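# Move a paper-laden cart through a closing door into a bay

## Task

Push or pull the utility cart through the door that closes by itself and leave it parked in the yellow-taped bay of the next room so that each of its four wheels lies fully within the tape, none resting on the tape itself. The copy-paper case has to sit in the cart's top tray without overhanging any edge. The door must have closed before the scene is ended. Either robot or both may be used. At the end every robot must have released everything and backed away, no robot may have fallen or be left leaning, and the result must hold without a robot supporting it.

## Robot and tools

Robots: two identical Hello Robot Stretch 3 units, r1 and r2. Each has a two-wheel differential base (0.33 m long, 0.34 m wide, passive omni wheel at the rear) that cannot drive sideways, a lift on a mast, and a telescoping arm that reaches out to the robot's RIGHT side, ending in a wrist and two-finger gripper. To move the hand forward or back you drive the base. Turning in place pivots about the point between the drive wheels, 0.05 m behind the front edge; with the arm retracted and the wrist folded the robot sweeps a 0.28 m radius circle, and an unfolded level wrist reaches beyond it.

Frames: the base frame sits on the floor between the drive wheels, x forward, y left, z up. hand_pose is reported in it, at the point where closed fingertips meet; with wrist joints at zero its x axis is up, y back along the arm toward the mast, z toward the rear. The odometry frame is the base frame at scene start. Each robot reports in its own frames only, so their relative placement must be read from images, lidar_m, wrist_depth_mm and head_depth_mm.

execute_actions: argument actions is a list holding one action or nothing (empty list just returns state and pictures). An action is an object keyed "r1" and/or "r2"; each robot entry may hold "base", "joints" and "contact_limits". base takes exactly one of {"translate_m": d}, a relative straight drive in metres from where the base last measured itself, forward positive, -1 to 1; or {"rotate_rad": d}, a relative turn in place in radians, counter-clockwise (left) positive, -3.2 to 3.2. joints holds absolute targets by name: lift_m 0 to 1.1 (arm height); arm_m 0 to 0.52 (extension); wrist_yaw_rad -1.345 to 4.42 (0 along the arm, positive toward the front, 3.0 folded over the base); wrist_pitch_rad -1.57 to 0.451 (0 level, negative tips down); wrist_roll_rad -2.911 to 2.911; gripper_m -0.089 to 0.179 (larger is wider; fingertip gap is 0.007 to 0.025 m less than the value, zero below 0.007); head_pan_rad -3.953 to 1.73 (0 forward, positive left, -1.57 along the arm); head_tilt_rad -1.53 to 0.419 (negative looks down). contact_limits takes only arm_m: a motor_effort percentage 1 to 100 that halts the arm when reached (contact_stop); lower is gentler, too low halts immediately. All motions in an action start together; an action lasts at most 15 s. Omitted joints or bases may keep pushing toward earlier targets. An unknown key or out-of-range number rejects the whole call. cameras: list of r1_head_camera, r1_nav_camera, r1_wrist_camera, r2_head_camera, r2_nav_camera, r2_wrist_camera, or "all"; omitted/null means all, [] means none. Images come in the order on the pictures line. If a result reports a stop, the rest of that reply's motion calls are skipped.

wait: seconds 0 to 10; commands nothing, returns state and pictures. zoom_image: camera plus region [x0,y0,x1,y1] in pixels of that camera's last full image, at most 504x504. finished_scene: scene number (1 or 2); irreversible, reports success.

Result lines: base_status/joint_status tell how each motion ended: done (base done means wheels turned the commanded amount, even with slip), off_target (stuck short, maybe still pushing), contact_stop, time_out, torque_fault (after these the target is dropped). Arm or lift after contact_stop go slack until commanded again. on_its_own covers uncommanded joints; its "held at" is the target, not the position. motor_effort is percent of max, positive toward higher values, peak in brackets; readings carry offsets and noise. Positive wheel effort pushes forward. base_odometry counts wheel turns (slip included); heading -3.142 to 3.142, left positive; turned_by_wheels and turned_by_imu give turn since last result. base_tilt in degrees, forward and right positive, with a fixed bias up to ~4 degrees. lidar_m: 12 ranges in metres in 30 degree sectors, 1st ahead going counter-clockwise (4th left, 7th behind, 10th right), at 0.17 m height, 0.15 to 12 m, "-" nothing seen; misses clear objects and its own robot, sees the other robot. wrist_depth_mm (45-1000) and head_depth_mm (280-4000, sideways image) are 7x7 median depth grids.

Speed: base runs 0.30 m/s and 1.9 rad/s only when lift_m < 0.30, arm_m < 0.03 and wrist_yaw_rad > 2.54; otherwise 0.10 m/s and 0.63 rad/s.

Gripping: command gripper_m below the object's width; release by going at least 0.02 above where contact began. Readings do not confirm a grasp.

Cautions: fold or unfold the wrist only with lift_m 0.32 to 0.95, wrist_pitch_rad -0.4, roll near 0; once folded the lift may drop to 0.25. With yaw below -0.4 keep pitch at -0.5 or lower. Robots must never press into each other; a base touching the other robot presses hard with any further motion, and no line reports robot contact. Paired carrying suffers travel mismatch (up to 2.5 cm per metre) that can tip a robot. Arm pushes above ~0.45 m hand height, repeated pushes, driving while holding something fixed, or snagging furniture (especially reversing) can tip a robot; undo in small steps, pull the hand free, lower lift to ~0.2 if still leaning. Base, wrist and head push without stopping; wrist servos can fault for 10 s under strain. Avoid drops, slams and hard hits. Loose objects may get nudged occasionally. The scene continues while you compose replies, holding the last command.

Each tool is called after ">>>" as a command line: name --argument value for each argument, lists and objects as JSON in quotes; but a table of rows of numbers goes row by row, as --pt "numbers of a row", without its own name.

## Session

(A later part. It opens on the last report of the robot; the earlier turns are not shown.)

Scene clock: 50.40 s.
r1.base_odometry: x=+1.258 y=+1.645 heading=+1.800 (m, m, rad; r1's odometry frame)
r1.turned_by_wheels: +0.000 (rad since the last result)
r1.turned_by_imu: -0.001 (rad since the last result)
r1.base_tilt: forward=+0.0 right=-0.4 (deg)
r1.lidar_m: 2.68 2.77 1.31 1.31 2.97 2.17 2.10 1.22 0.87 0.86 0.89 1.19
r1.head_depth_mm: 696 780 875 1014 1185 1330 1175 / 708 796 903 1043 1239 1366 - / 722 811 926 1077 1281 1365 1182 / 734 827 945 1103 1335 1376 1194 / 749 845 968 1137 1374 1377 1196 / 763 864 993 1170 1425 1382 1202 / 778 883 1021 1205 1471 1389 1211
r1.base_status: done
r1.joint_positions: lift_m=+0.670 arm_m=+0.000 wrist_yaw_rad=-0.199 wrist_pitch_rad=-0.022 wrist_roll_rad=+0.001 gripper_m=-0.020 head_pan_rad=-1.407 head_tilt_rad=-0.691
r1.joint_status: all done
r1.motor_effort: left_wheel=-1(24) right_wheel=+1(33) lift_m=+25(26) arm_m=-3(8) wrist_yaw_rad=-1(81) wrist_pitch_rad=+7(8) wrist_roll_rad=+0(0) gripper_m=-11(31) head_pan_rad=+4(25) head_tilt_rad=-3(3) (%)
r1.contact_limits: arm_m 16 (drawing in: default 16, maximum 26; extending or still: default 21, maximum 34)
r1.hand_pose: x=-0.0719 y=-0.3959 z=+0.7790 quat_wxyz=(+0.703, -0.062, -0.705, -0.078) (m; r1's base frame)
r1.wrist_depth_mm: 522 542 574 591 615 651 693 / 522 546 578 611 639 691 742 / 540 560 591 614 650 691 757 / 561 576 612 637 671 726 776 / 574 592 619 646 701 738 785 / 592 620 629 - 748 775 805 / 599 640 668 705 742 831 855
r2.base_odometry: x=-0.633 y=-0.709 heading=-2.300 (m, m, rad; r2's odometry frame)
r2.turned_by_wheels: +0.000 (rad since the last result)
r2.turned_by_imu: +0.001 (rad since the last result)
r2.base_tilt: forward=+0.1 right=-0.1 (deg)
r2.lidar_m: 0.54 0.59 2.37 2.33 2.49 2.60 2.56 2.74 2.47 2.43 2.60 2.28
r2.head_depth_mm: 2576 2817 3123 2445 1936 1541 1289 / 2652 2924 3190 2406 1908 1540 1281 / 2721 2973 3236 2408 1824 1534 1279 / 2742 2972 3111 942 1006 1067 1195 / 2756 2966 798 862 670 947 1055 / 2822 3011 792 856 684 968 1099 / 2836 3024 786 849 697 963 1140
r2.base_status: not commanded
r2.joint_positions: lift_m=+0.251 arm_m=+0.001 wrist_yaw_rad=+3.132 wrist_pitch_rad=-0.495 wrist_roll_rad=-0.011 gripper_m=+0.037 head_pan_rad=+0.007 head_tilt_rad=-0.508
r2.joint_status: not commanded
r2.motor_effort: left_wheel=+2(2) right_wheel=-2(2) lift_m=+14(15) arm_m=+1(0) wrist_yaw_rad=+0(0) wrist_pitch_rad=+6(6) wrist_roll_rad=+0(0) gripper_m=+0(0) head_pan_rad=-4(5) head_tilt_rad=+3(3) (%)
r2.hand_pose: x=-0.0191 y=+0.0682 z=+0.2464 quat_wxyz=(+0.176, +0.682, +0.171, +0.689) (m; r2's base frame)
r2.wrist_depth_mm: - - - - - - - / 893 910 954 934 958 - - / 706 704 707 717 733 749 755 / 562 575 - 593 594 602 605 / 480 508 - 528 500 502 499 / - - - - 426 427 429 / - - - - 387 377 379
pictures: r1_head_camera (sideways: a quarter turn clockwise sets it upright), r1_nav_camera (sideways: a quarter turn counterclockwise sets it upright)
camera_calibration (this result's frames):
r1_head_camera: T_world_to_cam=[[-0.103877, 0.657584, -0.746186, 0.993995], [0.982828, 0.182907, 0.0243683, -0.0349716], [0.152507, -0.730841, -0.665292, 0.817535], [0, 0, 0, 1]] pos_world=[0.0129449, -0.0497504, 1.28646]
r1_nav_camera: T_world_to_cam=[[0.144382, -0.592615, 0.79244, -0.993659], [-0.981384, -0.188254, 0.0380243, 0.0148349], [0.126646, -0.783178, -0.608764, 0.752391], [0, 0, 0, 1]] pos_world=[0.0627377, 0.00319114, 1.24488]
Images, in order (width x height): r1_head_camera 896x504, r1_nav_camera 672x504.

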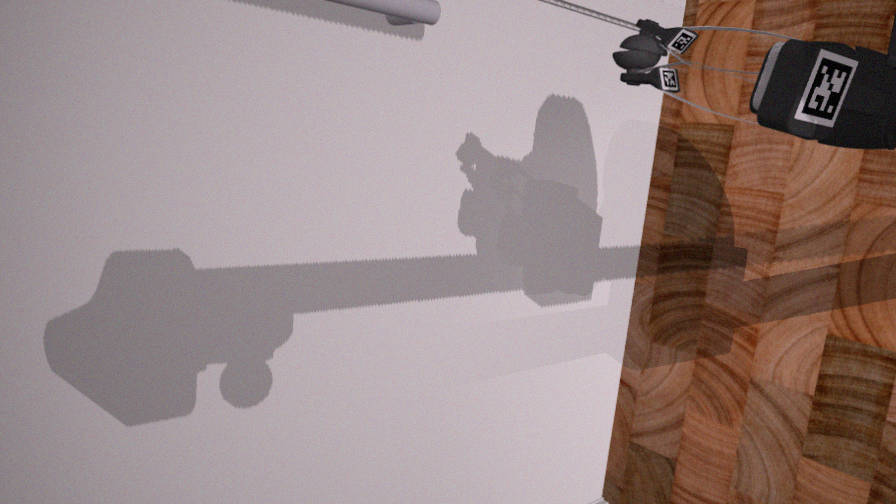

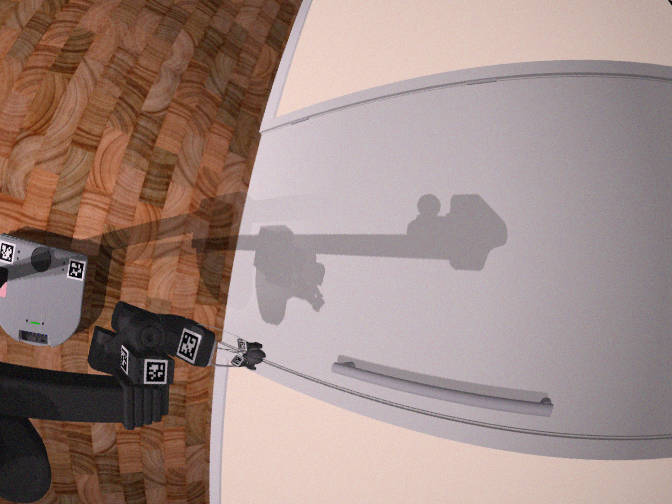

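>>> execute_actions --actions '[{"r1":{"base":{"translate_m":-0.12},"joints":{"wrist_yaw_rad":0.0,"gripper_m":0.12,"head_pan_rad":-1.57}},"r2":{"base":{"rotate_rad":-0.9}}}]' --cameras '[]'

>>> execute_actions --actions '[{"r1":{"joints":{"arm_m":0.3}},"r2":{"base":{"translate_m":1.0}}}]' --cameras '["r1_wrist_camera","r2_head_camera"]'

Scene clock: 53.73 s.
r1.base_odometry: x=+1.285 y=+1.528 heading=+1.800 (m, m, rad; r1's odometry frame)
r1.turned_by_wheels: +0.000 (rad since the last result)
r1.turned_by_imu: +0.001 (rad since the last result)
r1.base_tilt: forward=+0.0 right=-0.4 (deg)
r1.lidar_m: 2.80 2.90 1.34 2.41 2.80 2.05 1.97 1.21 0.89 0.85 0.89 1.22
r1.head_depth_mm: 709 801 911 1057 1264 1356 1200 / 709 789 901 1050 1264 1364 1202 / 694 776 888 1075 1275 1392 - / 721 811 928 1078 1289 1373 1189 / 725 813 930 1085 1302 1390 1198 / 727 818 935 1093 1302 1389 1199 / 729 823 938 1099 1318 1389 1209
r1.base_status: done
r1.joint_positions: lift_m=+0.670 arm_m=+0.000 wrist_yaw_rad=-0.002 wrist_pitch_rad=-0.022 wrist_roll_rad=+0.001 gripper_m=+0.120 head_pan_rad=-1.563 head_tilt_rad=-0.691
r1.joint_status: all done
r1.motor_effort: left_wheel=-1(6) right_wheel=+1(2) lift_m=+25(25) arm_m=-3(3) wrist_yaw_rad=+1(2) wrist_pitch_rad=+7(7) wrist_roll_rad=+1(0) gripper_m=+0(86) head_pan_rad=-5(27) head_tilt_rad=-3(3) (%)
r1.hand_pose: x=-0.0219 y=-0.4009 z=+0.7790 quat_wxyz=(+0.707, +0.008, -0.707, -0.009) (m; r1's base frame)
r1.wrist_depth_mm: 584 593 582 577 573 573 569 / 597 593 591 598 591 588 571 / 631 626 616 616 614 606 594 / 629 628 634 636 619 636 613 / 671 654 650 635 643 651 635 / 679 662 689 660 650 - 660 / 689 698 695 706 690 683 680
r2.base_odometry: x=-0.633 y=-0.709 heading=+3.084 (m, m, rad; r2's odometry frame)
r2.turned_by_wheels: -0.900 (rad since the last result)
r2.turned_by_imu: -0.898 (rad since the last result)
r2.base_tilt: forward=+0.2 right=+0.0 (deg)
r2.lidar_m: 2.76 2.31 0.54 0.64 2.34 2.33 2.66 2.56 2.56 2.87 2.43 2.42
r2.head_depth_mm: 2252 2368 2543 2549 1921 1551 1285 / 2402 2585 2766 2527 1924 1533 1289 / 2616 2809 3039 2527 1910 1531 1281 / 2808 3072 3299 2499 1902 1526 1277 / 3147 3391 3493 2472 1883 1512 1278 / 3260 3510 3624 2475 1890 1505 1271 / 3025 3269 3361 2460 1866 1513 1264
r2.base_status: done
r2.joint_positions: lift_m=+0.251 arm_m=+0.001 wrist_yaw_rad=+3.132 wrist_pitch_rad=-0.495 wrist_roll_rad=-0.011 gripper_m=+0.037 head_pan_rad=+0.007 head_tilt_rad=-0.507
r2.joint_status: not commanded
r2.motor_effort: left_wheel=+3(10) right_wheel=-2(9) lift_m=+14(15) arm_m=+0(1) wrist_yaw_rad=-1(1) wrist_pitch_rad=+6(6) wrist_roll_rad=+0(0) gripper_m=-1(0) head_pan_rad=-3(3) head_tilt_rad=+3(3) (%)
r2.hand_pose: x=-0.0191 y=+0.0682 z=+0.2464 quat_wxyz=(+0.176, +0.682, +0.171, +0.689) (m; r2's base frame)
r2.wrist_depth_mm: - - - 780 659 797 844 / 909 901 951 893 691 541 925 / 703 710 723 733 732 714 773 / 577 581 - 598 592 600 614 / 489 501 - 525 503 505 515 / - - - - 431 432 433 / - - - - 377 380 385
pictures: none
No camera images: the call's "cameras" was empty. Leave "cameras" out to get every camera's image.

Scene clock: 58.67 s.
r1.base_odometry: x=+1.285 y=+1.528 heading=+1.800 (m, m, rad; r1's odometry frame)
r1.turned_by_wheels: +0.000 (rad since the last result)
r1.turned_by_imu: +0.000 (rad since the last result)
r1.base_tilt: forward=+0.1 right=-0.4 (deg)
r1.lidar_m: 2.80 2.91 1.34 1.64 2.81 2.05 1.98 1.21 0.89 0.85 0.89 1.22
r1.head_depth_mm: 710 798 913 1060 1224 - - / 705 791 901 1037 - 1359 1181 / 695 777 887 1021 1377 1361 1189 / 720 811 926 1079 1296 1372 1200 / 723 815 929 1089 1299 1378 1195 / 726 819 940 1091 1308 1388 1203 / 730 820 937 1099 1311 1390 1208
r1.base_status: not commanded
r1.joint_positions: lift_m=+0.670 arm_m=+0.300 wrist_yaw_rad=+0.000 wrist_pitch_rad=-0.021 wrist_roll_rad=+0.001 gripper_m=+0.120 head_pan_rad=-1.563 head_tilt_rad=-0.691
r1.joint_status: all done
r1.motor_effort: left_wheel=-1(1) right_wheel=+1(1) lift_m=+25(25) arm_m=+2(5) wrist_yaw_rad=+0(1) wrist_pitch_rad=+7(7) wrist_roll_rad=+0(0) gripper_m=+0(0) head_pan_rad=-5(5) head_tilt_rad=-3(3) (%)
r1.hand_pose: x=-0.0215 y=-0.7003 z=+0.7792 quat_wxyz=(+0.707, +0.008, -0.707, -0.008) (m; r1's base frame)
r1.wrist_depth_mm: 293 294 293 288 281 287 288 / 306 305 300 297 289 297 296 / 311 310 312 309 298 301 304 / 326 323 321 314 304 313 316 / 335 329 332 323 322 326 326 / 339 345 342 334 332 - 329 / 353 353 349 349 336 346 340
r2.base_odometry: x=-1.631 y=-0.651 heading=+3.084 (m, m, rad; r2's odometry frame)
r2.turned_by_wheels: +0.000 (rad since the last result)
r2.turned_by_imu: +0.004 (rad since the last result)
r2.base_tilt: forward=+0.2 right=-0.1 (deg)
r2.lidar_m: 1.93 2.57 1.57 0.85 0.77 0.78 3.50 3.25 3.24 1.99 1.70 1.69
r2.head_depth_mm: 1549 1677 1789 1908 1927 1545 1296 / 1683 1813 1950 2117 1915 1529 1294 / 1818 1960 2115 2291 1914 1538 1285 / 1983 2144 2364 2453 1910 1524 1278 / 2174 2393 2647 2474 1870 1526 1280 / 2427 2690 2945 2462 1881 1515 1268 / 2414 2555 2760 2458 1876 1501 1271
r2.base_status: done
r2.joint_positions: lift_m=+0.251 arm_m=+0.001 wrist_yaw_rad=+3.132 wrist_pitch_rad=-0.495 wrist_roll_rad=-0.011 gripper_m=+0.037 head_pan_rad=+0.007 head_tilt_rad=-0.506
r2.joint_status: not commanded
r2.motor_effort: left_wheel=+2(12) right_wheel=-2(5) lift_m=+15(15) arm_m=+1(0) wrist_yaw_rad=+0(1) wrist_pitch_rad=+6(6) wrist_roll_rad=+0(0) gripper_m=+0(0) head_pan_rad=-3(3) head_tilt_rad=+2(3) (%)
r2.hand_pose: x=-0.0191 y=+0.0682 z=+0.2464 quat_wxyz=(+0.176, +0.682, +0.171, +0.689) (m; r2's base frame)
r2.wrist_depth_mm: 605 659 - - - - - / 802 897 953 942 999 - - / 721 706 726 718 741 744 742 / 573 578 - 581 598 610 617 / 481 505 - 522 513 497 504 / - - - - 428 432 438 / - - - - 377 379 382
pictures: r1_wrist_camera, r2_head_camera (sideways: a quarter turn clockwise sets it upright)
camera_calibration (this result's frames):
r1_wrist_camera: T_world_to_cam=[[-0.998093, -0.0278902, -0.0550672, 0.0121324], [0.0482313, 0.204376, -0.977704, 0.943391], [0.0385228, -0.978495, -0.202641, -0.35922], [0, 0, 0, 1]] pos_world=[-0.0195535, -0.543963, 0.850232]
r2_head_camera: T_world_to_cam=[[-0.529579, -0.0340855, -0.847576, 1.12598], [-0.0405937, 0.999066, -0.0148141, 0.0203586], [0.847289, 0.026561, -0.530468, 0.649192], [0, 0, 0, 1]] pos_world=[0.0470713, 0.000796905, 1.29903]
Images, in order (width x height): r1_wrist_camera 644x364, r2_head_camera 896x504.

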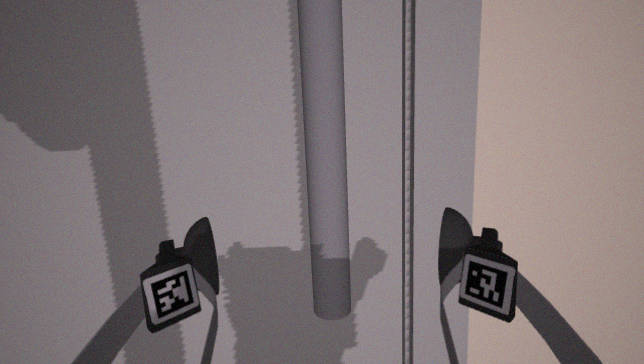

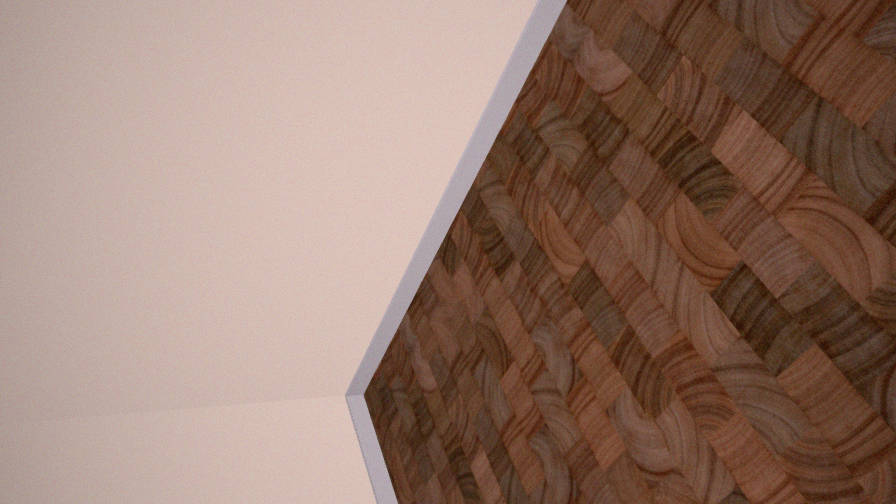

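>>> execute_actions --actions '[{"r1":{"joints":{"arm_m":0.405},"contact_limits":{"arm_m":15}},"r2":{"base":{"rotate_rad":0.52},"joints":{"head_tilt_rad":-0.6}}}]' --cameras '[]'

>>> execute_actions --actions '[{"r1":{"joints":{"gripper_m":-0.03}},"r2":{"base":{"translate_m":1.0}}}]' --cameras '["r1_wrist_camera"]'

>>> execute_actions --actions '[{"r2":{"base":{"translate_m":1.0}}}]' --cameras '["r2_nav_camera","r2_head_camera"]'

Scene clock: 60.87 s.
r1.base_odometry: x=+1.285 y=+1.528 heading=+1.800 (m, m, rad; r1's odometry frame)
r1.turned_by_wheels: +0.000 (rad since the last result)
r1.turned_by_imu: +0.000 (rad since the last result)
r1.base_tilt: forward=+0.0 right=-0.3 (deg)
r1.lidar_m: 2.80 2.91 1.34 1.70 2.80 2.05 1.98 1.22 0.89 0.85 0.89 1.22
r1.head_depth_mm: 710 798 910 1059 1229 - - / 707 790 905 - 1284 1359 1185 / 694 777 885 - 1285 1363 1192 / 721 813 925 1078 1284 1365 1193 / 723 814 931 1083 1305 1372 1199 / 727 818 935 1091 1310 1381 1200 / 728 823 940 1100 1322 1390 1202
r1.base_status: not commanded
r1.joint_positions: lift_m=+0.670 arm_m=+0.405 wrist_yaw_rad=+0.000 wrist_pitch_rad=-0.021 wrist_roll_rad=+0.001 gripper_m=+0.120 head_pan_rad=-1.563 head_tilt_rad=-0.691
r1.joint_status: all done
r1.motor_effort: left_wheel=-1(2) right_wheel=+1(1) lift_m=+26(25) arm_m=+2(0) wrist_yaw_rad=-1(0) wrist_pitch_rad=+7(7) wrist_roll_rad=+1(0) gripper_m=-2(0) head_pan_rad=-5(5) head_tilt_rad=-4(4) (%)
r1.contact_limits: arm_m 15 (drawing in: default 16, maximum 26; extending or still: default 21, maximum 34)
r1.hand_pose: x=-0.0215 y=-0.8053 z=+0.7792 quat_wxyz=(+0.707, +0.008, -0.707, -0.008) (m; r1's base frame)
r1.wrist_depth_mm: 195 194 193 118 192 179 188 / 201 199 199 121 197 182 194 / 207 205 204 124 204 188 199 / 213 212 211 129 207 192 206 / 219 218 217 132 217 198 213 / 224 224 224 136 222 - 219 / 232 235 233 142 228 212 223
r2.base_odometry: x=-1.631 y=-0.651 heading=-2.680 (m, m, rad; r2's odometry frame)
r2.turned_by_wheels: +0.520 (rad since the last result)
r2.turned_by_imu: +0.520 (rad since the last result)
r2.base_tilt: forward=+0.2 right=-0.1 (deg)
r2.lidar_m: 2.56 1.57 0.85 0.77 0.77 3.49 3.25 3.25 1.99 1.70 1.69 1.93
r2.head_depth_mm: 2425 2675 2731 2231 1755 1446 1230 / 2341 2602 2842 2202 1750 1437 1232 / 2298 2567 2771 2196 1738 1434 1222 / 2238 2498 2677 2209 1733 1429 1214 / 2171 2390 2677 2178 1725 1422 1214 / 2134 2345 2554 2173 1718 1425 1214 / 2088 2228 2525 1905 1700 1416 1208
r2.base_status: done
r2.joint_positions: lift_m=+0.251 arm_m=+0.001 wrist_yaw_rad=+3.132 wrist_pitch_rad=-0.495 wrist_roll_rad=-0.011 gripper_m=+0.037 head_pan_rad=+0.007 head_tilt_rad=-0.593
r2.joint_status: all done
r2.motor_effort: left_wheel=-2(9) right_wheel=+3(8) lift_m=+14(14) arm_m=+1(1) wrist_yaw_rad=+0(1) wrist_pitch_rad=+6(6) wrist_roll_rad=+0(0) gripper_m=+0(1) head_pan_rad=-2(3) head_tilt_rad=-4(14) (%)
r2.hand_pose: x=-0.0191 y=+0.0682 z=+0.2464 quat_wxyz=(+0.176, +0.682, +0.171, +0.689) (m; r2's base frame)
r2.wrist_depth_mm: - - 731 747 - - - / 918 924 951 951 915 - - / 699 707 702 717 718 749 761 / 571 577 - 591 588 596 602 / 485 504 - 533 503 510 507 / - - - - 430 436 438 / - - - - 377 378 383
pictures: none
No camera images: the call's "cameras" was empty. Leave "cameras" out to get every camera's image.

Scene clock: 65.80 s.
r1.base_odometry: x=+1.285 y=+1.528 heading=+1.800 (m, m, rad; r1's odometry frame)
r1.turned_by_wheels: +0.000 (rad since the last result)
r1.turned_by_imu: +0.000 (rad since the last result)
r1.base_tilt: forward=+0.1 right=-0.4 (deg)
r1.lidar_m: 2.80 2.91 1.34 4.97 0.90 2.05 1.97 1.21 0.89 0.85 0.88 1.21
r1.head_depth_mm: 712 799 914 1060 1228 - - / 709 789 900 - 1292 1357 1182 / 691 772 872 - 1278 1372 1185 / 717 807 922 1070 1287 1370 1191 / 720 811 927 1080 1294 1369 1196 / 723 814 932 1087 1312 1388 1199 / 728 819 935 1095 1315 1395 1207
r1.base_status: not commanded
r1.joint_positions: lift_m=+0.670 arm_m=+0.405 wrist_yaw_rad=-0.001 wrist_pitch_rad=-0.020 wrist_roll_rad=+0.001 gripper_m=-0.023 head_pan_rad=-1.563 head_tilt_rad=-0.691
r1.joint_status: gripper_m off_target (ended at -0.023, target -0.030)
r1.on_its_own: gripper_m is held at -0.024, not at your -0.030, by its stall guard, which is not easing now
r1.motor_effort: left_wheel=-2(2) right_wheel=+2(2) lift_m=+25(25) arm_m=-1(2) wrist_yaw_rad=+1(1) wrist_pitch_rad=+7(7) wrist_roll_rad=+0(1) gripper_m=-22(100) head_pan_rad=-4(4) head_tilt_rad=-3(3) (%)
r1.hand_pose: x=-0.0217 y=-0.8057 z=+0.7795 quat_wxyz=(+0.707, +0.007, -0.707, -0.008) (m; r1's base frame)
r1.wrist_depth_mm: 190 191 191 113 188 178 189 / 195 195 195 117 192 183 194 / 202 201 199 120 200 187 200 / 209 208 207 124 204 192 206 / 213 213 212 127 209 199 211 / 221 222 218 131 214 205 217 / 229 227 227 136 223 211 225
r2.base_odometry: x=-2.526 y=-1.096 heading=-2.680 (m, m, rad; r2's odometry frame)
r2.turned_by_wheels: +0.000 (rad since the last result)
r2.turned_by_imu: +0.004 (rad since the last result)
r2.base_tilt: forward=+0.2 right=-0.1 (deg)
r2.lidar_m: 1.60 1.59 0.76 3.09 1.14 1.16 4.21 2.96 1.66 1.41 1.41 1.61
r2.head_depth_mm: 1494 1679 1907 2093 1753 1449 1233 / 1464 1636 1837 2057 1732 1444 1227 / 1426 1590 1789 1992 1745 1432 1225 / 1391 1537 1722 1955 1726 1429 1224 / 1359 1497 1677 1895 1721 1423 1213 / 1319 1456 1625 1846 1728 1422 1210 / 1287 1417 1579 1775 1707 1419 1211
r2.base_status: done
r2.joint_positions: lift_m=+0.251 arm_m=+0.001 wrist_yaw_rad=+3.132 wrist_pitch_rad=-0.495 wrist_roll_rad=-0.011 gripper_m=+0.037 head_pan_rad=+0.007 head_tilt_rad=-0.594
r2.joint_status: not commanded
r2.motor_effort: left_wheel=-2(8) right_wheel=+3(10) lift_m=+14(16) arm_m=+1(1) wrist_yaw_rad=+0(0) wrist_pitch_rad=+6(6) wrist_roll_rad=+0(0) gripper_m=-1(0) head_pan_rad=-3(4) head_tilt_rad=-3(3) (%)
r2.hand_pose: x=-0.0191 y=+0.0682 z=+0.2464 quat_wxyz=(+0.176, +0.682, +0.171, +0.689) (m; r2's base frame)
r2.wrist_depth_mm: - - - - - - - / 902 921 936 914 967 684 601 / 696 712 708 730 739 707 634 / 575 575 - 590 600 610 612 / 492 499 - 520 499 505 511 / - - - - 427 430 438 / - - - - 378 381 383
pictures: r1_wrist_camera
camera_calibration (this result's frames):
r1_wrist_camera: T_world_to_cam=[[-0.998111, -0.0272919, -0.0550403, 0.0095018], [0.0483656, 0.203362, -0.977908, 0.964527], [0.0378821, -0.978723, -0.201658, -0.463213], [0, 0, 0, 1]] pos_world=[-0.0196186, -0.649246, 0.850331]
Images, in order (width x height): r1_wrist_camera 644x364.

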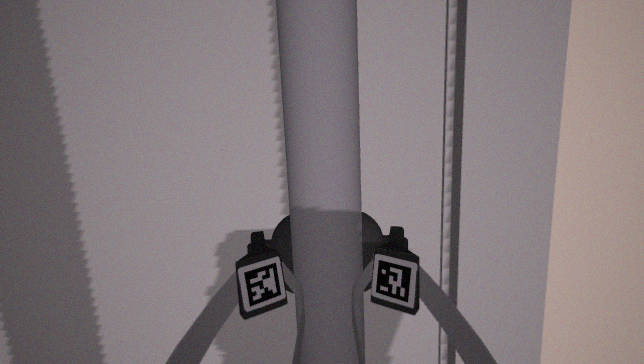

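Scene clock: 70.73 s.
r1.base_odometry: x=+1.285 y=+1.528 heading=+1.800 (m, m, rad; r1's odometry frame)
r1.turned_by_wheels: +0.000 (rad since the last result)
r1.turned_by_imu: +0.000 (rad since the last result)
r1.base_tilt: forward=+0.0 right=-0.4 (deg)
r1.lidar_m: 2.79 2.90 1.35 4.96 2.80 2.05 0.71 0.70 0.89 0.85 0.89 1.21
r1.head_depth_mm: 709 796 911 1055 1223 - - / 707 791 901 - 1295 1355 1185 / 689 775 871 - 1286 1367 1185 / 718 809 916 1078 1290 1369 1193 / 720 807 927 1083 1295 1382 1201 / 723 815 932 1085 1301 1375 1198 / 726 820 938 1092 1309 1387 1205
r1.base_status: not commanded
r1.joint_positions: lift_m=+0.670 arm_m=+0.405 wrist_yaw_rad=-0.001 wrist_pitch_rad=-0.020 wrist_roll_rad=+0.001 gripper_m=-0.023 head_pan_rad=-1.563 head_tilt_rad=-0.691
r1.joint_status: not commanded
r1.on_its_own: gripper_m is held at -0.024, not at your -0.030, by its stall guard, which is not easing now
r1.motor_effort: left_wheel=-2(2) right_wheel=+2(2) lift_m=+25(25) arm_m=-1(1) wrist_yaw_rad=+1(0) wrist_pitch_rad=+7(7) wrist_roll_rad=+0(1) gripper_m=-21(20) head_pan_rad=-5(4) head_tilt_rad=-4(4) (%)
r1.hand_pose: x=-0.0217 y=-0.8057 z=+0.7795 quat_wxyz=(+0.707, +0.007, -0.707, -0.008) (m; r1's base frame)
r1.wrist_depth_mm: 190 190 189 113 187 178 188 / 196 194 194 117 194 182 193 / 203 201 200 120 198 187 199 / 209 207 207 123 205 194 205 / 214 212 212 127 208 200 211 / 221 222 218 130 213 204 219 / 228 227 226 135 226 211 224
r2.base_odometry: x=-3.422 y=-1.542 heading=-2.680 (m, m, rad; r2's odometry frame)
r2.turned_by_wheels: +0.000 (rad since the last result)
r2.turned_by_imu: +0.004 (rad since the last result)
r2.base_tilt: forward=+0.2 right=-0.1 (deg)
r2.lidar_m: 0.63 0.63 0.72 1.22 0.83 1.98 5.16 2.35 1.32 1.13 1.13 0.73
r2.head_depth_mm: 567 635 719 833 988 1219 1230 / 552 615 697 803 946 1153 1230 / 539 598 674 775 901 1092 1216 / 526 583 653 743 866 1037 1192 / 512 567 633 720 831 989 1163 / 500 552 617 697 799 943 1135 / 488 538 598 675 774 901 1089
r2.base_status: done
r2.joint_positions: lift_m=+0.251 arm_m=+0.001 wrist_yaw_rad=+3.132 wrist_pitch_rad=-0.495 wrist_roll_rad=-0.011 gripper_m=+0.037 head_pan_rad=+0.007 head_tilt_rad=-0.594
r2.joint_status: not commanded
r2.motor_effort: left_wheel=-2(9) right_wheel=+2(10) lift_m=+15(14) arm_m=+2(0) wrist_yaw_rad=+0(1) wrist_pitch_rad=+6(6) wrist_roll_rad=+0(0) gripper_m=+0(0) head_pan_rad=-3(4) head_tilt_rad=-3(3) (%)
r2.hand_pose: x=-0.0191 y=+0.0682 z=+0.2464 quat_wxyz=(+0.176, +0.682, +0.171, +0.689) (m; r2's base frame)
r2.wrist_depth_mm: - 697 - - - 730 572 / 564 563 918 936 988 745 585 / 559 600 729 724 734 725 589 / 573 574 - 577 587 606 581 / 487 501 - 527 501 508 506 / - - - - 430 439 436 / - - - - 378 379 378
pictures: r2_head_camera (sideways: a quarter turn clockwise sets it upright), r2_nav_camera (sideways: a quarter turn counterclockwise sets it upright)
camera_calibration (this result's frames):
r2_head_camera: T_world_to_cam=[[-0.601477, -0.0345586, -0.798143, 1.06197], [-0.0417082, 0.99906, -0.011827, 0.0164751], [0.797801, 0.0261754, -0.602352, 0.743015], [0, 0, 0, 1]] pos_world=[0.0466613, 0.000792033, 1.29536]
r2_nav_camera: T_world_to_cam=[[0.558836, 0.00278762, 0.829274, -1.03578], [-0.00339418, -0.999978, 0.00564874, 0.0440581], [0.829271, -0.00597142, -0.558814, 0.672735], [0, 0, 0, 1]] pos_world=[0.0211019, 0.0509617, 1.23463]
Images, in order (width x height): r2_head_camera 896x504, r2_nav_camera 672x504.

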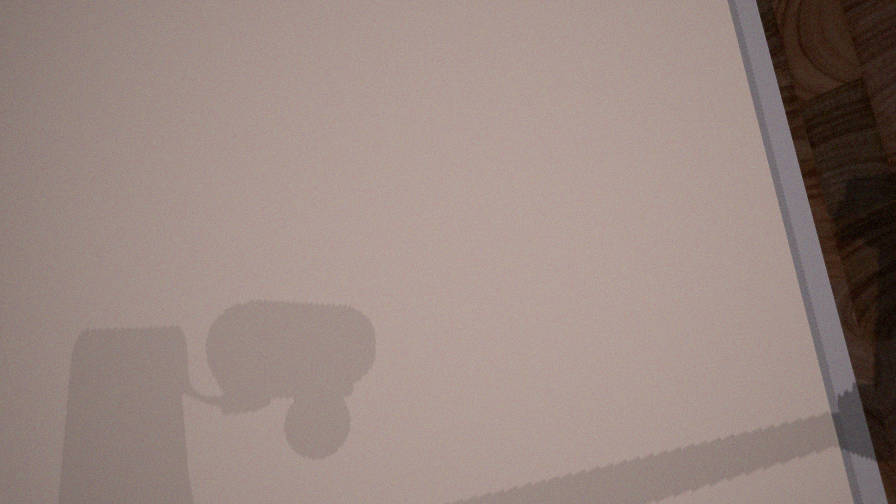

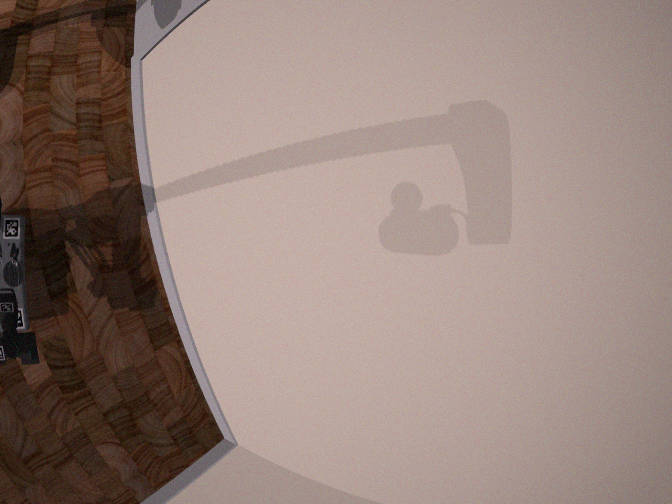

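>>> execute_actions --actions '[{"r2":{"base":{"translate_m":0.31}}}]' --cameras '[]'

>>> execute_actions --actions '[{"r2":{"base":{"rotate_rad":1.83},"joints":{"lift_m":0.35,"wrist_pitch_rad":-0.4}}}]' --cameras '["r2_head_camera","r2_nav_camera"]'

Scene clock: 73.83 s.
r1.base_odometry: x=+1.285 y=+1.528 heading=+1.800 (m, m, rad; r1's odometry frame)
r1.turned_by_wheels: +0.000 (rad since the last result)
r1.turned_by_imu: +0.000 (rad since the last result)
r1.base_tilt: forward=+0.1 right=-0.4 (deg)
r1.lidar_m: 2.80 2.91 1.34 4.98 2.79 2.05 1.98 0.91 0.89 0.85 0.88 1.22
r1.head_depth_mm: 709 797 912 1061 1232 - - / 708 791 901 - 1289 1361 1183 / 692 773 872 - 1279 1362 1192 / 718 807 920 1076 1289 1371 1194 / 720 810 925 1079 1302 1376 1197 / 724 812 931 1084 1302 1382 1198 / 728 815 936 1093 1314 1384 1203
r1.base_status: not commanded
r1.joint_positions: lift_m=+0.670 arm_m=+0.405 wrist_yaw_rad=-0.001 wrist_pitch_rad=-0.020 wrist_roll_rad=+0.001 gripper_m=-0.023 head_pan_rad=-1.563 head_tilt_rad=-0.691
r1.joint_status: not commanded
r1.on_its_own: gripper_m is held at -0.024, not at your -0.030, by its stall guard, which is not easing now
r1.motor_effort: left_wheel=-2(2) right_wheel=+2(2) lift_m=+25(25) arm_m=-1(1) wrist_yaw_rad=+2(1) wrist_pitch_rad=+7(7) wrist_roll_rad=+0(1) gripper_m=-21(23) head_pan_rad=-4(4) head_tilt_rad=-4(4) (%)
r1.hand_pose: x=-0.0217 y=-0.8057 z=+0.7795 quat_wxyz=(+0.707, +0.007, -0.707, -0.008) (m; r1's base frame)
r1.wrist_depth_mm: 192 190 188 113 188 177 188 / 197 195 194 116 192 182 194 / 201 201 201 120 200 188 198 / 209 206 206 124 202 192 206 / 214 214 213 127 209 198 213 / 221 220 217 130 214 205 218 / 228 225 227 135 224 212 225
r2.base_odometry: x=-3.699 y=-1.680 heading=-2.680 (m, m, rad; r2's odometry frame)
r2.turned_by_wheels: +0.000 (rad since the last result)
r2.turned_by_imu: +0.002 (rad since the last result)
r2.base_tilt: forward=+0.2 right=-0.1 (deg)
r2.lidar_m: 0.33 0.33 0.37 0.64 1.04 1.04 5.47 2.17 1.22 1.04 0.68 0.38
r2.head_depth_mm: 286 309 351 407 483 593 769 / - 301 340 391 460 560 717 / - 293 329 377 440 532 669 / - 290 319 364 423 504 629 / - 286 309 351 406 482 593 / - - 300 339 391 460 560 / - - 294 328 376 441 531
r2.base_status: done
r2.joint_positions: lift_m=+0.251 arm_m=+0.001 wrist_yaw_rad=+3.132 wrist_pitch_rad=-0.495 wrist_roll_rad=-0.011 gripper_m=+0.037 head_pan_rad=+0.007 head_tilt_rad=-0.594
r2.joint_status: not commanded
r2.motor_effort: left_wheel=-2(9) right_wheel=+3(10) lift_m=+14(14) arm_m=+0(0) wrist_yaw_rad=-1(0) wrist_pitch_rad=+6(6) wrist_roll_rad=+0(0) gripper_m=-1(1) head_pan_rad=-4(3) head_tilt_rad=-3(3) (%)
r2.hand_pose: x=-0.0191 y=+0.0682 z=+0.2464 quat_wxyz=(+0.176, +0.682, +0.171, +0.689) (m; r2's base frame)
r2.wrist_depth_mm: - - - 949 561 399 311 / 784 941 937 892 594 416 320 / 676 716 718 731 597 438 327 / 572 570 - 596 566 440 338 / 477 504 - 526 508 446 346 / - - - - 428 419 345 / - - - - 379 382 357
pictures: none
No camera images: the call's "cameras" was empty. Leave "cameras" out to get every camera's image.

Scene clock: 76.93 s.
r1.base_odometry: x=+1.285 y=+1.528 heading=+1.800 (m, m, rad; r1's odometry frame)
r1.turned_by_wheels: +0.000 (rad since the last result)
r1.turned_by_imu: +0.000 (rad since the last result)
r1.base_tilt: forward=+0.1 right=-0.4 (deg)
r1.lidar_m: 2.80 2.91 1.34 4.96 2.81 2.04 1.97 1.03 0.89 0.85 0.88 1.21
r1.head_depth_mm: 711 800 909 1056 1233 - - / 706 792 901 - 1286 1360 1180 / 691 773 873 - 1281 1368 1184 / 716 809 918 1078 1288 1375 1192 / 720 811 928 1084 1292 1376 1199 / 724 814 931 1089 1312 1380 1196 / 727 819 940 1093 1314 1384 1201
r1.base_status: not commanded
r1.joint_positions: lift_m=+0.670 arm_m=+0.405 wrist_yaw_rad=-0.001 wrist_pitch_rad=-0.020 wrist_roll_rad=+0.001 gripper_m=-0.023 head_pan_rad=-1.563 head_tilt_rad=-0.691
r1.joint_status: not commanded
r1.on_its_own: gripper_m is held at -0.024, not at your -0.030, by its stall guard, which is not easing now
r1.motor_effort: left_wheel=-2(2) right_wheel=+2(2) lift_m=+25(25) arm_m=-1(1) wrist_yaw_rad=+1(1) wrist_pitch_rad=+7(7) wrist_roll_rad=+1(1) gripper_m=-22(22) head_pan_rad=-4(4) head_tilt_rad=-3(4) (%)
r1.hand_pose: x=-0.0217 y=-0.8057 z=+0.7795 quat_wxyz=(+0.707, +0.007, -0.707, -0.008) (m; r1's base frame)
r1.wrist_depth_mm: 190 190 190 113 189 179 189 / 197 195 195 117 193 182 195 / 202 201 199 120 199 188 199 / 209 208 205 124 203 192 206 / 216 214 212 127 209 198 211 / 221 219 219 131 215 206 218 / 229 229 228 135 224 213 225
r2.base_odometry: x=-3.699 y=-1.680 heading=-0.850 (m, m, rad; r2's odometry frame)
r2.turned_by_wheels: +1.830 (rad since the last result)
r2.turned_by_imu: +1.829 (rad since the last result)
r2.base_tilt: forward=+0.2 right=-0.1 (deg)
r2.lidar_m: 1.26 1.04 2.26 4.05 1.48 1.08 1.04 0.47 0.34 0.33 0.34 0.46
r2.head_depth_mm: 1047 900 929 956 967 949 931 / 1578 1578 1527 1326 1429 1336 1195 / 3018 3267 2621 2053 1741 1429 1221 / 3141 3469 2988 2088 1733 1433 1219 / 3126 3469 2937 2190 1719 1425 1213 / 3106 3490 2909 2155 1711 1422 1203 / 3111 3510 2878 2137 1716 1278 1206
r2.base_status: done
r2.joint_positions: lift_m=+0.349 arm_m=+0.001 wrist_yaw_rad=+3.132 wrist_pitch_rad=-0.422 wrist_roll_rad=-0.011 gripper_m=+0.037 head_pan_rad=+0.007 head_tilt_rad=-0.594
r2.joint_status: all done
r2.motor_effort: left_wheel=-2(10) right_wheel=+2(10) lift_m=+48(51) arm_m=+0(0) wrist_yaw_rad=+0(0) wrist_pitch_rad=+9(11) wrist_roll_rad=+0(0) gripper_m=-1(0) head_pan_rad=-3(4) head_tilt_rad=-3(4) (%)
r2.hand_pose: x=-0.0190 y=+0.0781 z=+0.3612 quat_wxyz=(+0.151, +0.688, +0.146, +0.695) (m; r2's base frame)
r2.wrist_depth_mm: - - - - - - - / - - - - - - - / - - - - - - - / 838 787 - 816 850 846 755 / 657 669 - 671 689 685 685 / 570 564 - 583 574 592 588 / 485 511 - - 503 505 504
pictures: r2_head_camera (sideways: a quarter turn clockwise sets it upright), r2_nav_camera (sideways: a quarter turn counterclockwise sets it upright)
camera_calibration (this result's frames):
r2_head_camera: T_world_to_cam=[[-0.601537, -0.0345557, -0.798097, 1.06191], [-0.0417035, 0.99906, -0.0118243, 0.0164716], [0.797755, 0.0261706, -0.602413, 0.743094], [0, 0, 0, 1]] pos_world=[0.0466608, 0.000791802, 1.29535]
r2_nav_camera: T_world_to_cam=[[0.558899, 0.00278493, 0.829231, -1.03573], [-0.00339935, -0.999978, 0.00564953, 0.0440571], [0.829229, -0.00597636, -0.558877, 0.672817], [0, 0, 0, 1]] pos_world=[0.0210971, 0.0509616, 1.23463]
Images, in order (width x height): r2_head_camera 896x504, r2_nav_camera 672x504.

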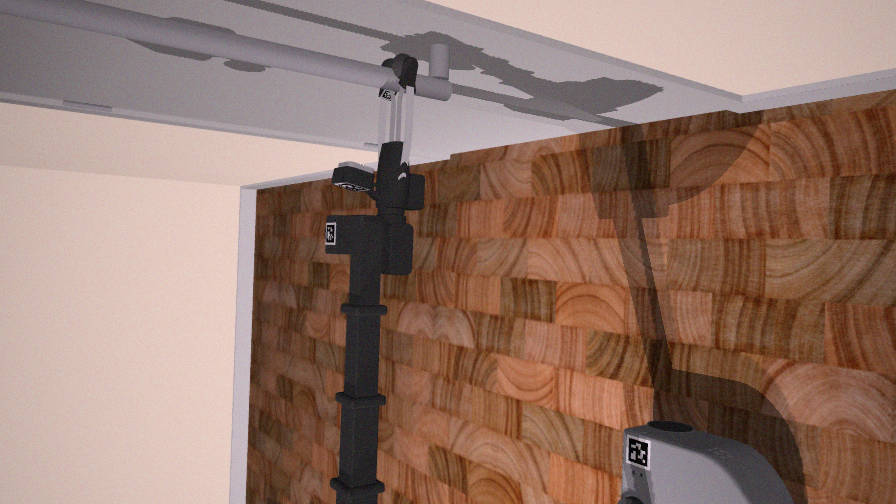

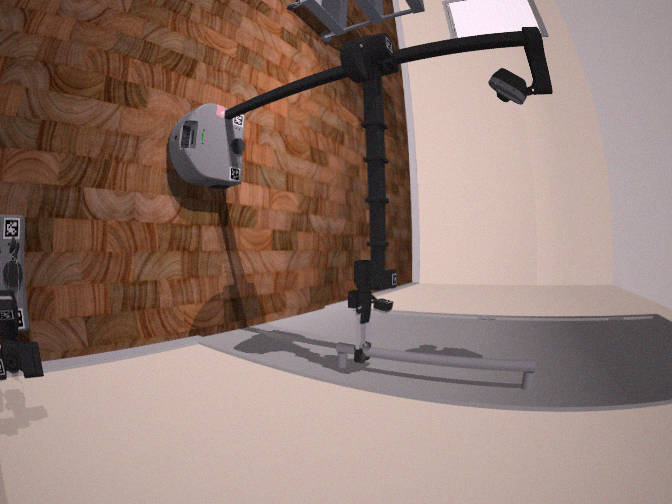

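>>> execute_actions --actions '[{"r1":{"joints":{"arm_m":0.22},"contact_limits":{"arm_m":16}},"r2":{"base":{"translate_m":0.2},"joints":{"wrist_yaw_rad":1.57}}}]' --cameras '["r2_head_camera"]'

>>> execute_actions --actions '[{"r1":{"base":{"translate_m":0.04}},"r2":{"joints":{"wrist_pitch_rad":-0.1}}}]' --cameras '[]'

>>> execute_actions --actions '[{"r1":{"joints":{"arm_m":0.06},"contact_limits":{"arm_m":16}}}]' --cameras '["r2_head_camera","r2_nav_camera","r1_head_camera"]'

Scene clock: 80.30 s.
r1.base_odometry: x=+1.285 y=+1.528 heading=+1.800 (m, m, rad; r1's odometry frame)
r1.turned_by_wheels: +0.001 (rad since the last result)
r1.turned_by_imu: +0.001 (rad since the last result)
r1.base_tilt: forward=+0.1 right=-0.4 (deg)
r1.lidar_m: 2.80 2.92 1.34 4.96 2.80 2.04 1.97 0.86 0.89 0.66 0.74 1.19
r1.head_depth_mm: 711 799 911 1058 1231 - - / 568 762 885 1048 1176 1318 1181 / 539 606 691 789 - 1283 1186 / 548 626 716 825 1033 1280 1196 / 575 652 749 875 1061 1296 1198 / 590 670 771 909 1111 1326 1199 / 604 687 796 947 1159 1364 1203
r1.base_status: not commanded
r1.joint_positions: lift_m=+0.670 arm_m=+0.221 wrist_yaw_rad=+0.101 wrist_pitch_rad=-0.022 wrist_roll_rad=+0.001 gripper_m=-0.019 head_pan_rad=-1.563 head_tilt_rad=-0.692
r1.joint_status: all done
r1.on_its_own: wrist_yaw_rad is held at +0.079, not at your +0.000, by its stall guard, which is still easing; gripper_m is held at -0.021, not at your -0.030, by its stall guard, which is not easing now
r1.motor_effort: left_wheel=+5(14) right_wheel=-10(26) lift_m=+25(25) arm_m=-5(7) wrist_yaw_rad=-20(57) wrist_pitch_rad=+8(8) wrist_roll_rad=+0(1) gripper_m=-25(29) head_pan_rad=-5(4) head_tilt_rad=-3(3) (%)
r1.contact_limits: arm_m 16 (drawing in: default 16, maximum 26; extending or still: default 21, maximum 34)
r1.hand_pose: x=+0.0043 y=-0.6199 z=+0.7790 quat_wxyz=(+0.706, +0.044, -0.706, +0.027) (m; r1's base frame)
r1.wrist_depth_mm: 264 236 214 120 180 340 335 / 276 247 221 123 186 355 346 / 292 258 230 127 190 358 354 / 300 268 238 131 194 374 361 / 315 279 251 133 198 384 368 / 329 291 264 138 202 394 385 / 350 306 264 144 216 402 400
r2.base_odometry: x=-3.567 y=-1.830 heading=-0.850 (m, m, rad; r2's odometry frame)
r2.turned_by_wheels: +0.000 (rad since the last result)
r2.turned_by_imu: +0.001 (rad since the last result)
r2.base_tilt: forward=+0.2 right=-0.1 (deg)
r2.lidar_m: 0.66 0.86 0.91 4.82 1.77 1.29 1.24 0.47 0.34 0.33 0.34 0.46
r2.head_depth_mm: 537 3196 3000 2217 1758 915 929 / 1607 1529 672 1828 1688 1440 1203 / 2905 2281 2198 881 1639 1373 1197 / 2937 3274 2976 1959 1724 1433 1221 / 2973 3275 2969 842 1717 1432 1214 / 2989 3302 2944 751 1716 1422 1206 / 2997 3349 2919 1928 1717 1421 1160
r2.base_status: done
r2.joint_positions: lift_m=+0.349 arm_m=+0.001 wrist_yaw_rad=+1.573 wrist_pitch_rad=-0.422 wrist_roll_rad=-0.011 gripper_m=+0.037 head_pan_rad=+0.007 head_tilt_rad=-0.594
r2.joint_status: all done
r2.motor_effort: left_wheel=-2(5) right_wheel=+2(6) lift_m=+47(46) arm_m=+0(0) wrist_yaw_rad=-4(7) wrist_pitch_rad=+9(9) wrist_roll_rad=+0(0) gripper_m=-1(1) head_pan_rad=-3(4) head_tilt_rad=-3(3) (%)
r2.hand_pose: x=+0.2026 y=-0.1454 z=+0.3612 quat_wxyz=(+0.596, +0.592, -0.380, +0.388) (m; r2's base frame)
r2.wrist_depth_mm: - - - 777 - 296 203 / - - - 895 511 294 203 / - - - 933 537 295 203 / 650 811 829 804 538 297 203 / 660 664 700 690 502 298 206 / 570 576 - 572 442 297 206 / 483 493 497 500 489 298 206
pictures: r2_head_camera (sideways: a quarter turn clockwise sets it upright)
camera_calibration (this result's frames):
r2_head_camera: T_world_to_cam=[[-0.601538, -0.0345555, -0.798097, 1.06191], [-0.0417032, 0.99906, -0.0118243, 0.0164716], [0.797755, 0.0261704, -0.602413, 0.743094], [0, 0, 0, 1]] pos_world=[0.0466608, 0.000791791, 1.29535]
Images, in order (width x height): r2_head_camera 896x504.

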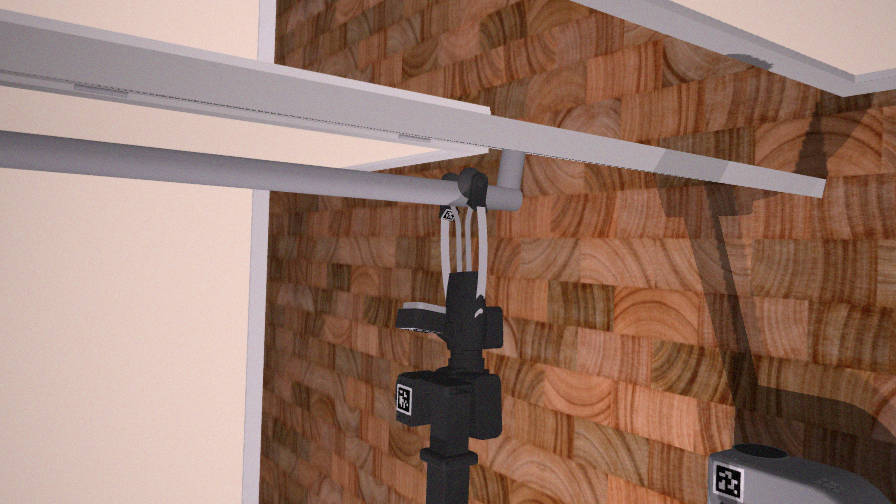

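Scene clock: 81.83 s.
r1.base_odometry: x=+1.276 y=+1.567 heading=+1.799 (m, m, rad; r1's odometry frame)
r1.turned_by_wheels: -0.001 (rad since the last result)
r1.turned_by_imu: -0.002 (rad since the last result)
r1.base_tilt: forward=+0.1 right=-0.4 (deg)
r1.lidar_m: 2.76 2.86 1.33 1.81 2.87 2.09 2.01 0.90 0.89 0.67 0.75 1.21
r1.head_depth_mm: 699 799 911 1061 1227 - - / 545 611 712 979 - 1314 1184 / 501 574 681 753 - 1277 1186 / 570 642 735 860 1030 1290 1196 / 584 660 757 887 1074 1310 1197 / 597 677 781 919 1125 1328 1196 / 612 694 806 955 1174 1362 1203
r1.base_status: done
r1.joint_positions: lift_m=+0.670 arm_m=+0.220 wrist_yaw_rad=+0.014 wrist_pitch_rad=-0.023 wrist_roll_rad=+0.001 gripper_m=-0.019 head_pan_rad=-1.563 head_tilt_rad=-0.692
r1.joint_status: not commanded
r1.on_its_own: wrist_yaw_rad is held at +0.079, not at your +0.000, by its stall guard, which is still easing; gripper_m is held at -0.021, not at your -0.030, by its stall guard, which is not easing now; right_wheel is at rest, and its effort (+29) is outside its rest range (-18 to +18)
r1.motor_effort: left_wheel=-17(17) right_wheel=+29(29) lift_m=+25(25) arm_m=-3(5) wrist_yaw_rad=+60(60) wrist_pitch_rad=+8(8) wrist_roll_rad=+0(0) gripper_m=-30(30) head_pan_rad=-5(4) head_tilt_rad=-2(3) (%)
r1.hand_pose: x=-0.0180 y=-0.6209 z=+0.7789 quat_wxyz=(+0.707, +0.013, -0.707, -0.004) (m; r1's base frame)
r1.wrist_depth_mm: 237 222 208 118 183 361 357 / 245 231 213 121 187 364 375 / 256 240 222 126 194 379 384 / 265 245 231 130 199 392 392 / 276 256 239 132 201 409 407 / 287 266 249 135 140 420 415 / 299 276 254 150 217 429 427
r2.base_odometry: x=-3.567 y=-1.830 heading=-0.850 (m, m, rad; r2's odometry frame)
r2.turned_by_wheels: +0.000 (rad since the last result)
r2.turned_by_imu: +0.000 (rad since the last result)
r2.base_tilt: forward=+0.1 right=-0.1 (deg)
r2.lidar_m: 0.66 0.90 2.14 4.85 1.77 1.29 1.24 0.47 0.34 0.33 0.34 0.47
r2.head_depth_mm: 536 3218 3036 2228 1758 916 932 / 1609 1526 674 1845 1691 1448 1206 / 2879 2265 2209 879 1639 1373 1196 / 2964 3304 2970 2182 1734 1429 1215 / 2987 3286 2959 862 1722 1431 1217 / 2979 3270 2915 784 1724 1413 1210 / 2972 3285 2871 1938 1702 1337 1162
r2.base_status: not commanded
r2.joint_positions: lift_m=+0.349 arm_m=+0.001 wrist_yaw_rad=+1.573 wrist_pitch_rad=-0.126 wrist_roll_rad=-0.011 gripper_m=+0.037 head_pan_rad=+0.007 head_tilt_rad=-0.594
r2.joint_status: all done
r2.motor_effort: left_wheel=-2(2) right_wheel=+2(2) lift_m=+48(47) arm_m=+1(0) wrist_yaw_rad=-5(5) wrist_pitch_rad=+11(11) wrist_roll_rad=+0(0) gripper_m=+0(1) head_pan_rad=-3(4) head_tilt_rad=-3(3) (%)
r2.hand_pose: x=+0.2298 y=-0.1453 z=+0.4320 quat_wxyz=(+0.533, +0.528, -0.464, +0.471) (m; r2's base frame)
r2.wrist_depth_mm: - - - 735 - 296 205 / - - - 808 498 297 203 / - - - 879 505 297 204 / - - - 968 516 296 204 / - - - 728 509 297 204 / 669 812 - 767 441 295 207 / 652 674 671 672 562 299 204
pictures: none
No camera images: the call's "cameras" was empty. Leave "cameras" out to get every camera's image.

Scene clock: 85.07 s.
r1.base_odometry: x=+1.276 y=+1.567 heading=+1.800 (m, m, rad; r1's odometry frame)
r1.turned_by_wheels: +0.001 (rad since the last result)
r1.turned_by_imu: +0.002 (rad since the last result)
r1.base_tilt: forward=+0.0 right=-0.3 (deg)
r1.lidar_m: 2.76 2.86 1.33 1.83 2.86 2.09 2.01 0.89 0.89 0.86 0.89 1.22
r1.head_depth_mm: 701 786 909 1059 1265 1364 - / 704 802 918 1048 1270 1387 - / 709 780 884 1073 1283 - - / 720 812 927 1077 1289 1371 1190 / 723 813 928 1083 1308 1378 1196 / 726 820 936 1092 1302 1394 1202 / 730 822 943 1096 1325 1390 1202
r1.base_status: not commanded
r1.joint_positions: lift_m=+0.670 arm_m=+0.060 wrist_yaw_rad=-0.002 wrist_pitch_rad=-0.022 wrist_roll_rad=+0.001 gripper_m=-0.020 head_pan_rad=-1.563 head_tilt_rad=-0.692
r1.joint_status: all done
r1.on_its_own: gripper_m is held at -0.021, not at your -0.030, by its stall guard, which is not easing now
r1.motor_effort: left_wheel=-1(17) right_wheel=+1(29) lift_m=+26(25) arm_m=-3(11) wrist_yaw_rad=-2(64) wrist_pitch_rad=+7(8) wrist_roll_rad=+0(0) gripper_m=-12(30) head_pan_rad=-5(5) head_tilt_rad=-4(4) (%)
r1.contact_limits: arm_m 16 (drawing in: default 16, maximum 26; extending or still: default 21, maximum 34)
r1.hand_pose: x=-0.0219 y=-0.4609 z=+0.7792 quat_wxyz=(+0.707, +0.007, -0.707, -0.009) (m; r1's base frame)
r1.wrist_depth_mm: 532 526 521 518 513 514 511 / 544 543 543 537 522 534 529 / 555 557 547 542 545 551 541 / 565 572 566 559 559 558 563 / 593 589 584 580 583 586 589 / 611 614 605 - 581 605 594 / 631 630 618 621 616 609 615
r2.base_odometry: x=-3.567 y=-1.830 heading=-0.850 (m, m, rad; r2's odometry frame)
r2.turned_by_wheels: +0.000 (rad since the last result)
r2.turned_by_imu: +0.001 (rad since the last result)
r2.base_tilt: forward=+0.2 right=-0.1 (deg)
r2.lidar_m: 1.27 0.90 2.14 4.83 1.77 1.29 1.24 0.47 0.34 0.33 0.34 0.46
r2.head_depth_mm: 1060 1033 1009 876 912 915 930 / 1624 1549 1524 1482 1443 1376 1204 / 2922 3160 2682 2133 1743 1427 1226 / 2964 3271 2976 2211 1736 1434 1216 / 2957 3270 2997 2020 1723 1427 1211 / 2959 3308 2894 2008 1704 1421 1211 / 2925 3344 2882 853 1710 1341 1161
r2.base_status: not commanded
r2.joint_positions: lift_m=+0.349 arm_m=+0.001 wrist_yaw_rad=+1.573 wrist_pitch_rad=-0.126 wrist_roll_rad=-0.011 gripper_m=+0.037 head_pan_rad=+0.007 head_tilt_rad=-0.594
r2.joint_status: not commanded
r2.motor_effort: left_wheel=-2(2) right_wheel=+3(3) lift_m=+47(48) arm_m=+0(0) wrist_yaw_rad=-5(5) wrist_pitch_rad=+11(11) wrist_roll_rad=+0(0) gripper_m=+0(1) head_pan_rad=-3(4) head_tilt_rad=-3(3) (%)
r2.hand_pose: x=+0.2298 y=-0.1453 z=+0.4320 quat_wxyz=(+0.533, +0.528, -0.464, +0.471) (m; r2's base frame)
r2.wrist_depth_mm: - - - - 542 292 205 / - - - - 500 296 205 / - - - - 503 297 205 / - - - - 507 298 203 / - - - - 512 297 205 / 682 854 - 850 443 300 205 / 648 667 685 679 583 297 205
pictures: r1_head_camera (sideways: a quarter turn clockwise sets it upright), r2_head_camera (sideways: a quarter turn clockwise sets it upright), r2_nav_camera (sideways: a quarter turn counterclockwise sets it upright)
camera_calibration (this result's frames):
r1_head_camera: T_world_to_cam=[[-0.000318277, 0.665868, -0.74607, 0.993212], [0.999317, 0.027785, 0.0243718, -0.0350768], [0.0369579, -0.745552, -0.665421, 0.818408], [0, 0, 0, 1]] pos_world=[0.00512227, -0.0502068, 1.28645]
r2_head_camera: T_world_to_cam=[[-0.601538, -0.0345556, -0.798097, 1.06191], [-0.0417034, 0.99906, -0.0118243, 0.0164716], [0.797755, 0.0261706, -0.602413, 0.743094], [0, 0, 0, 1]] pos_world=[0.0466608, 0.0007918, 1.29535]
r2_nav_camera: T_world_to_cam=[[0.558899, 0.0027849, 0.829231, -1.03573], [-0.0033994, -0.999978, 0.00564953, 0.0440571], [0.829229, -0.0059764, -0.558877, 0.672817], [0, 0, 0, 1]] pos_world=[0.0210971, 0.0509616, 1.23463]
Images, in order (width x height): r1_head_camera 896x504, r2_head_camera 896x504, r2_nav_camera 672x504.

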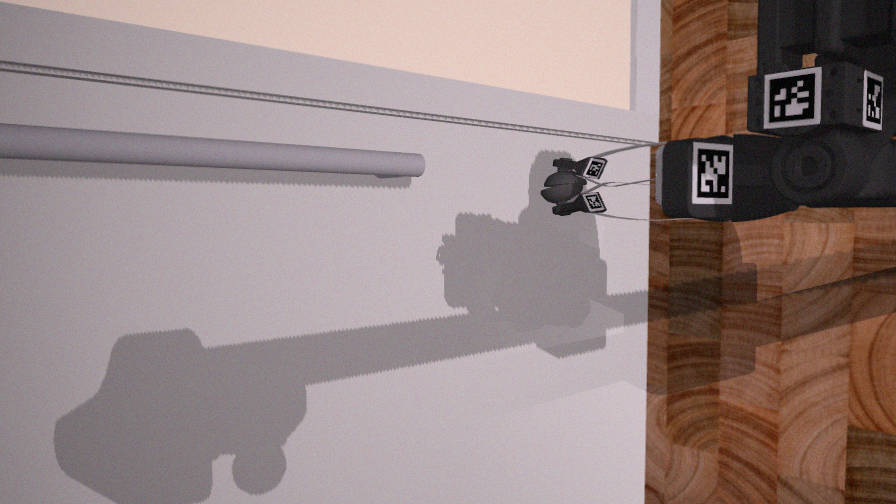

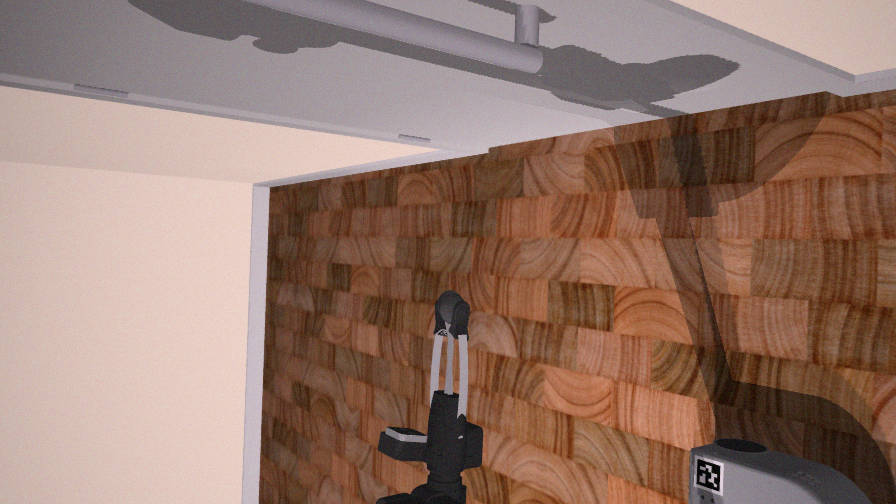

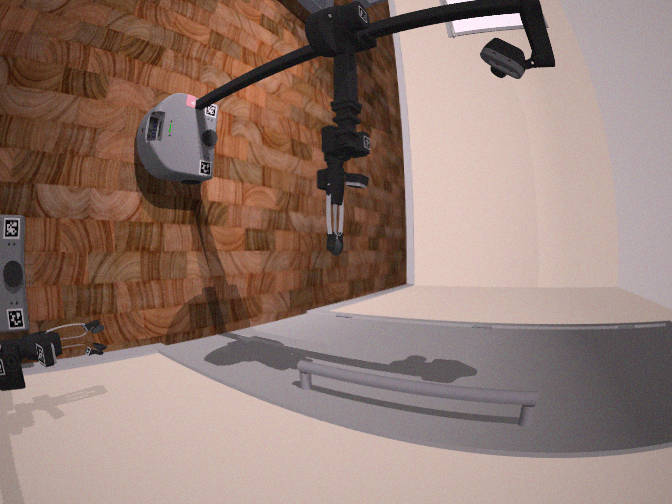

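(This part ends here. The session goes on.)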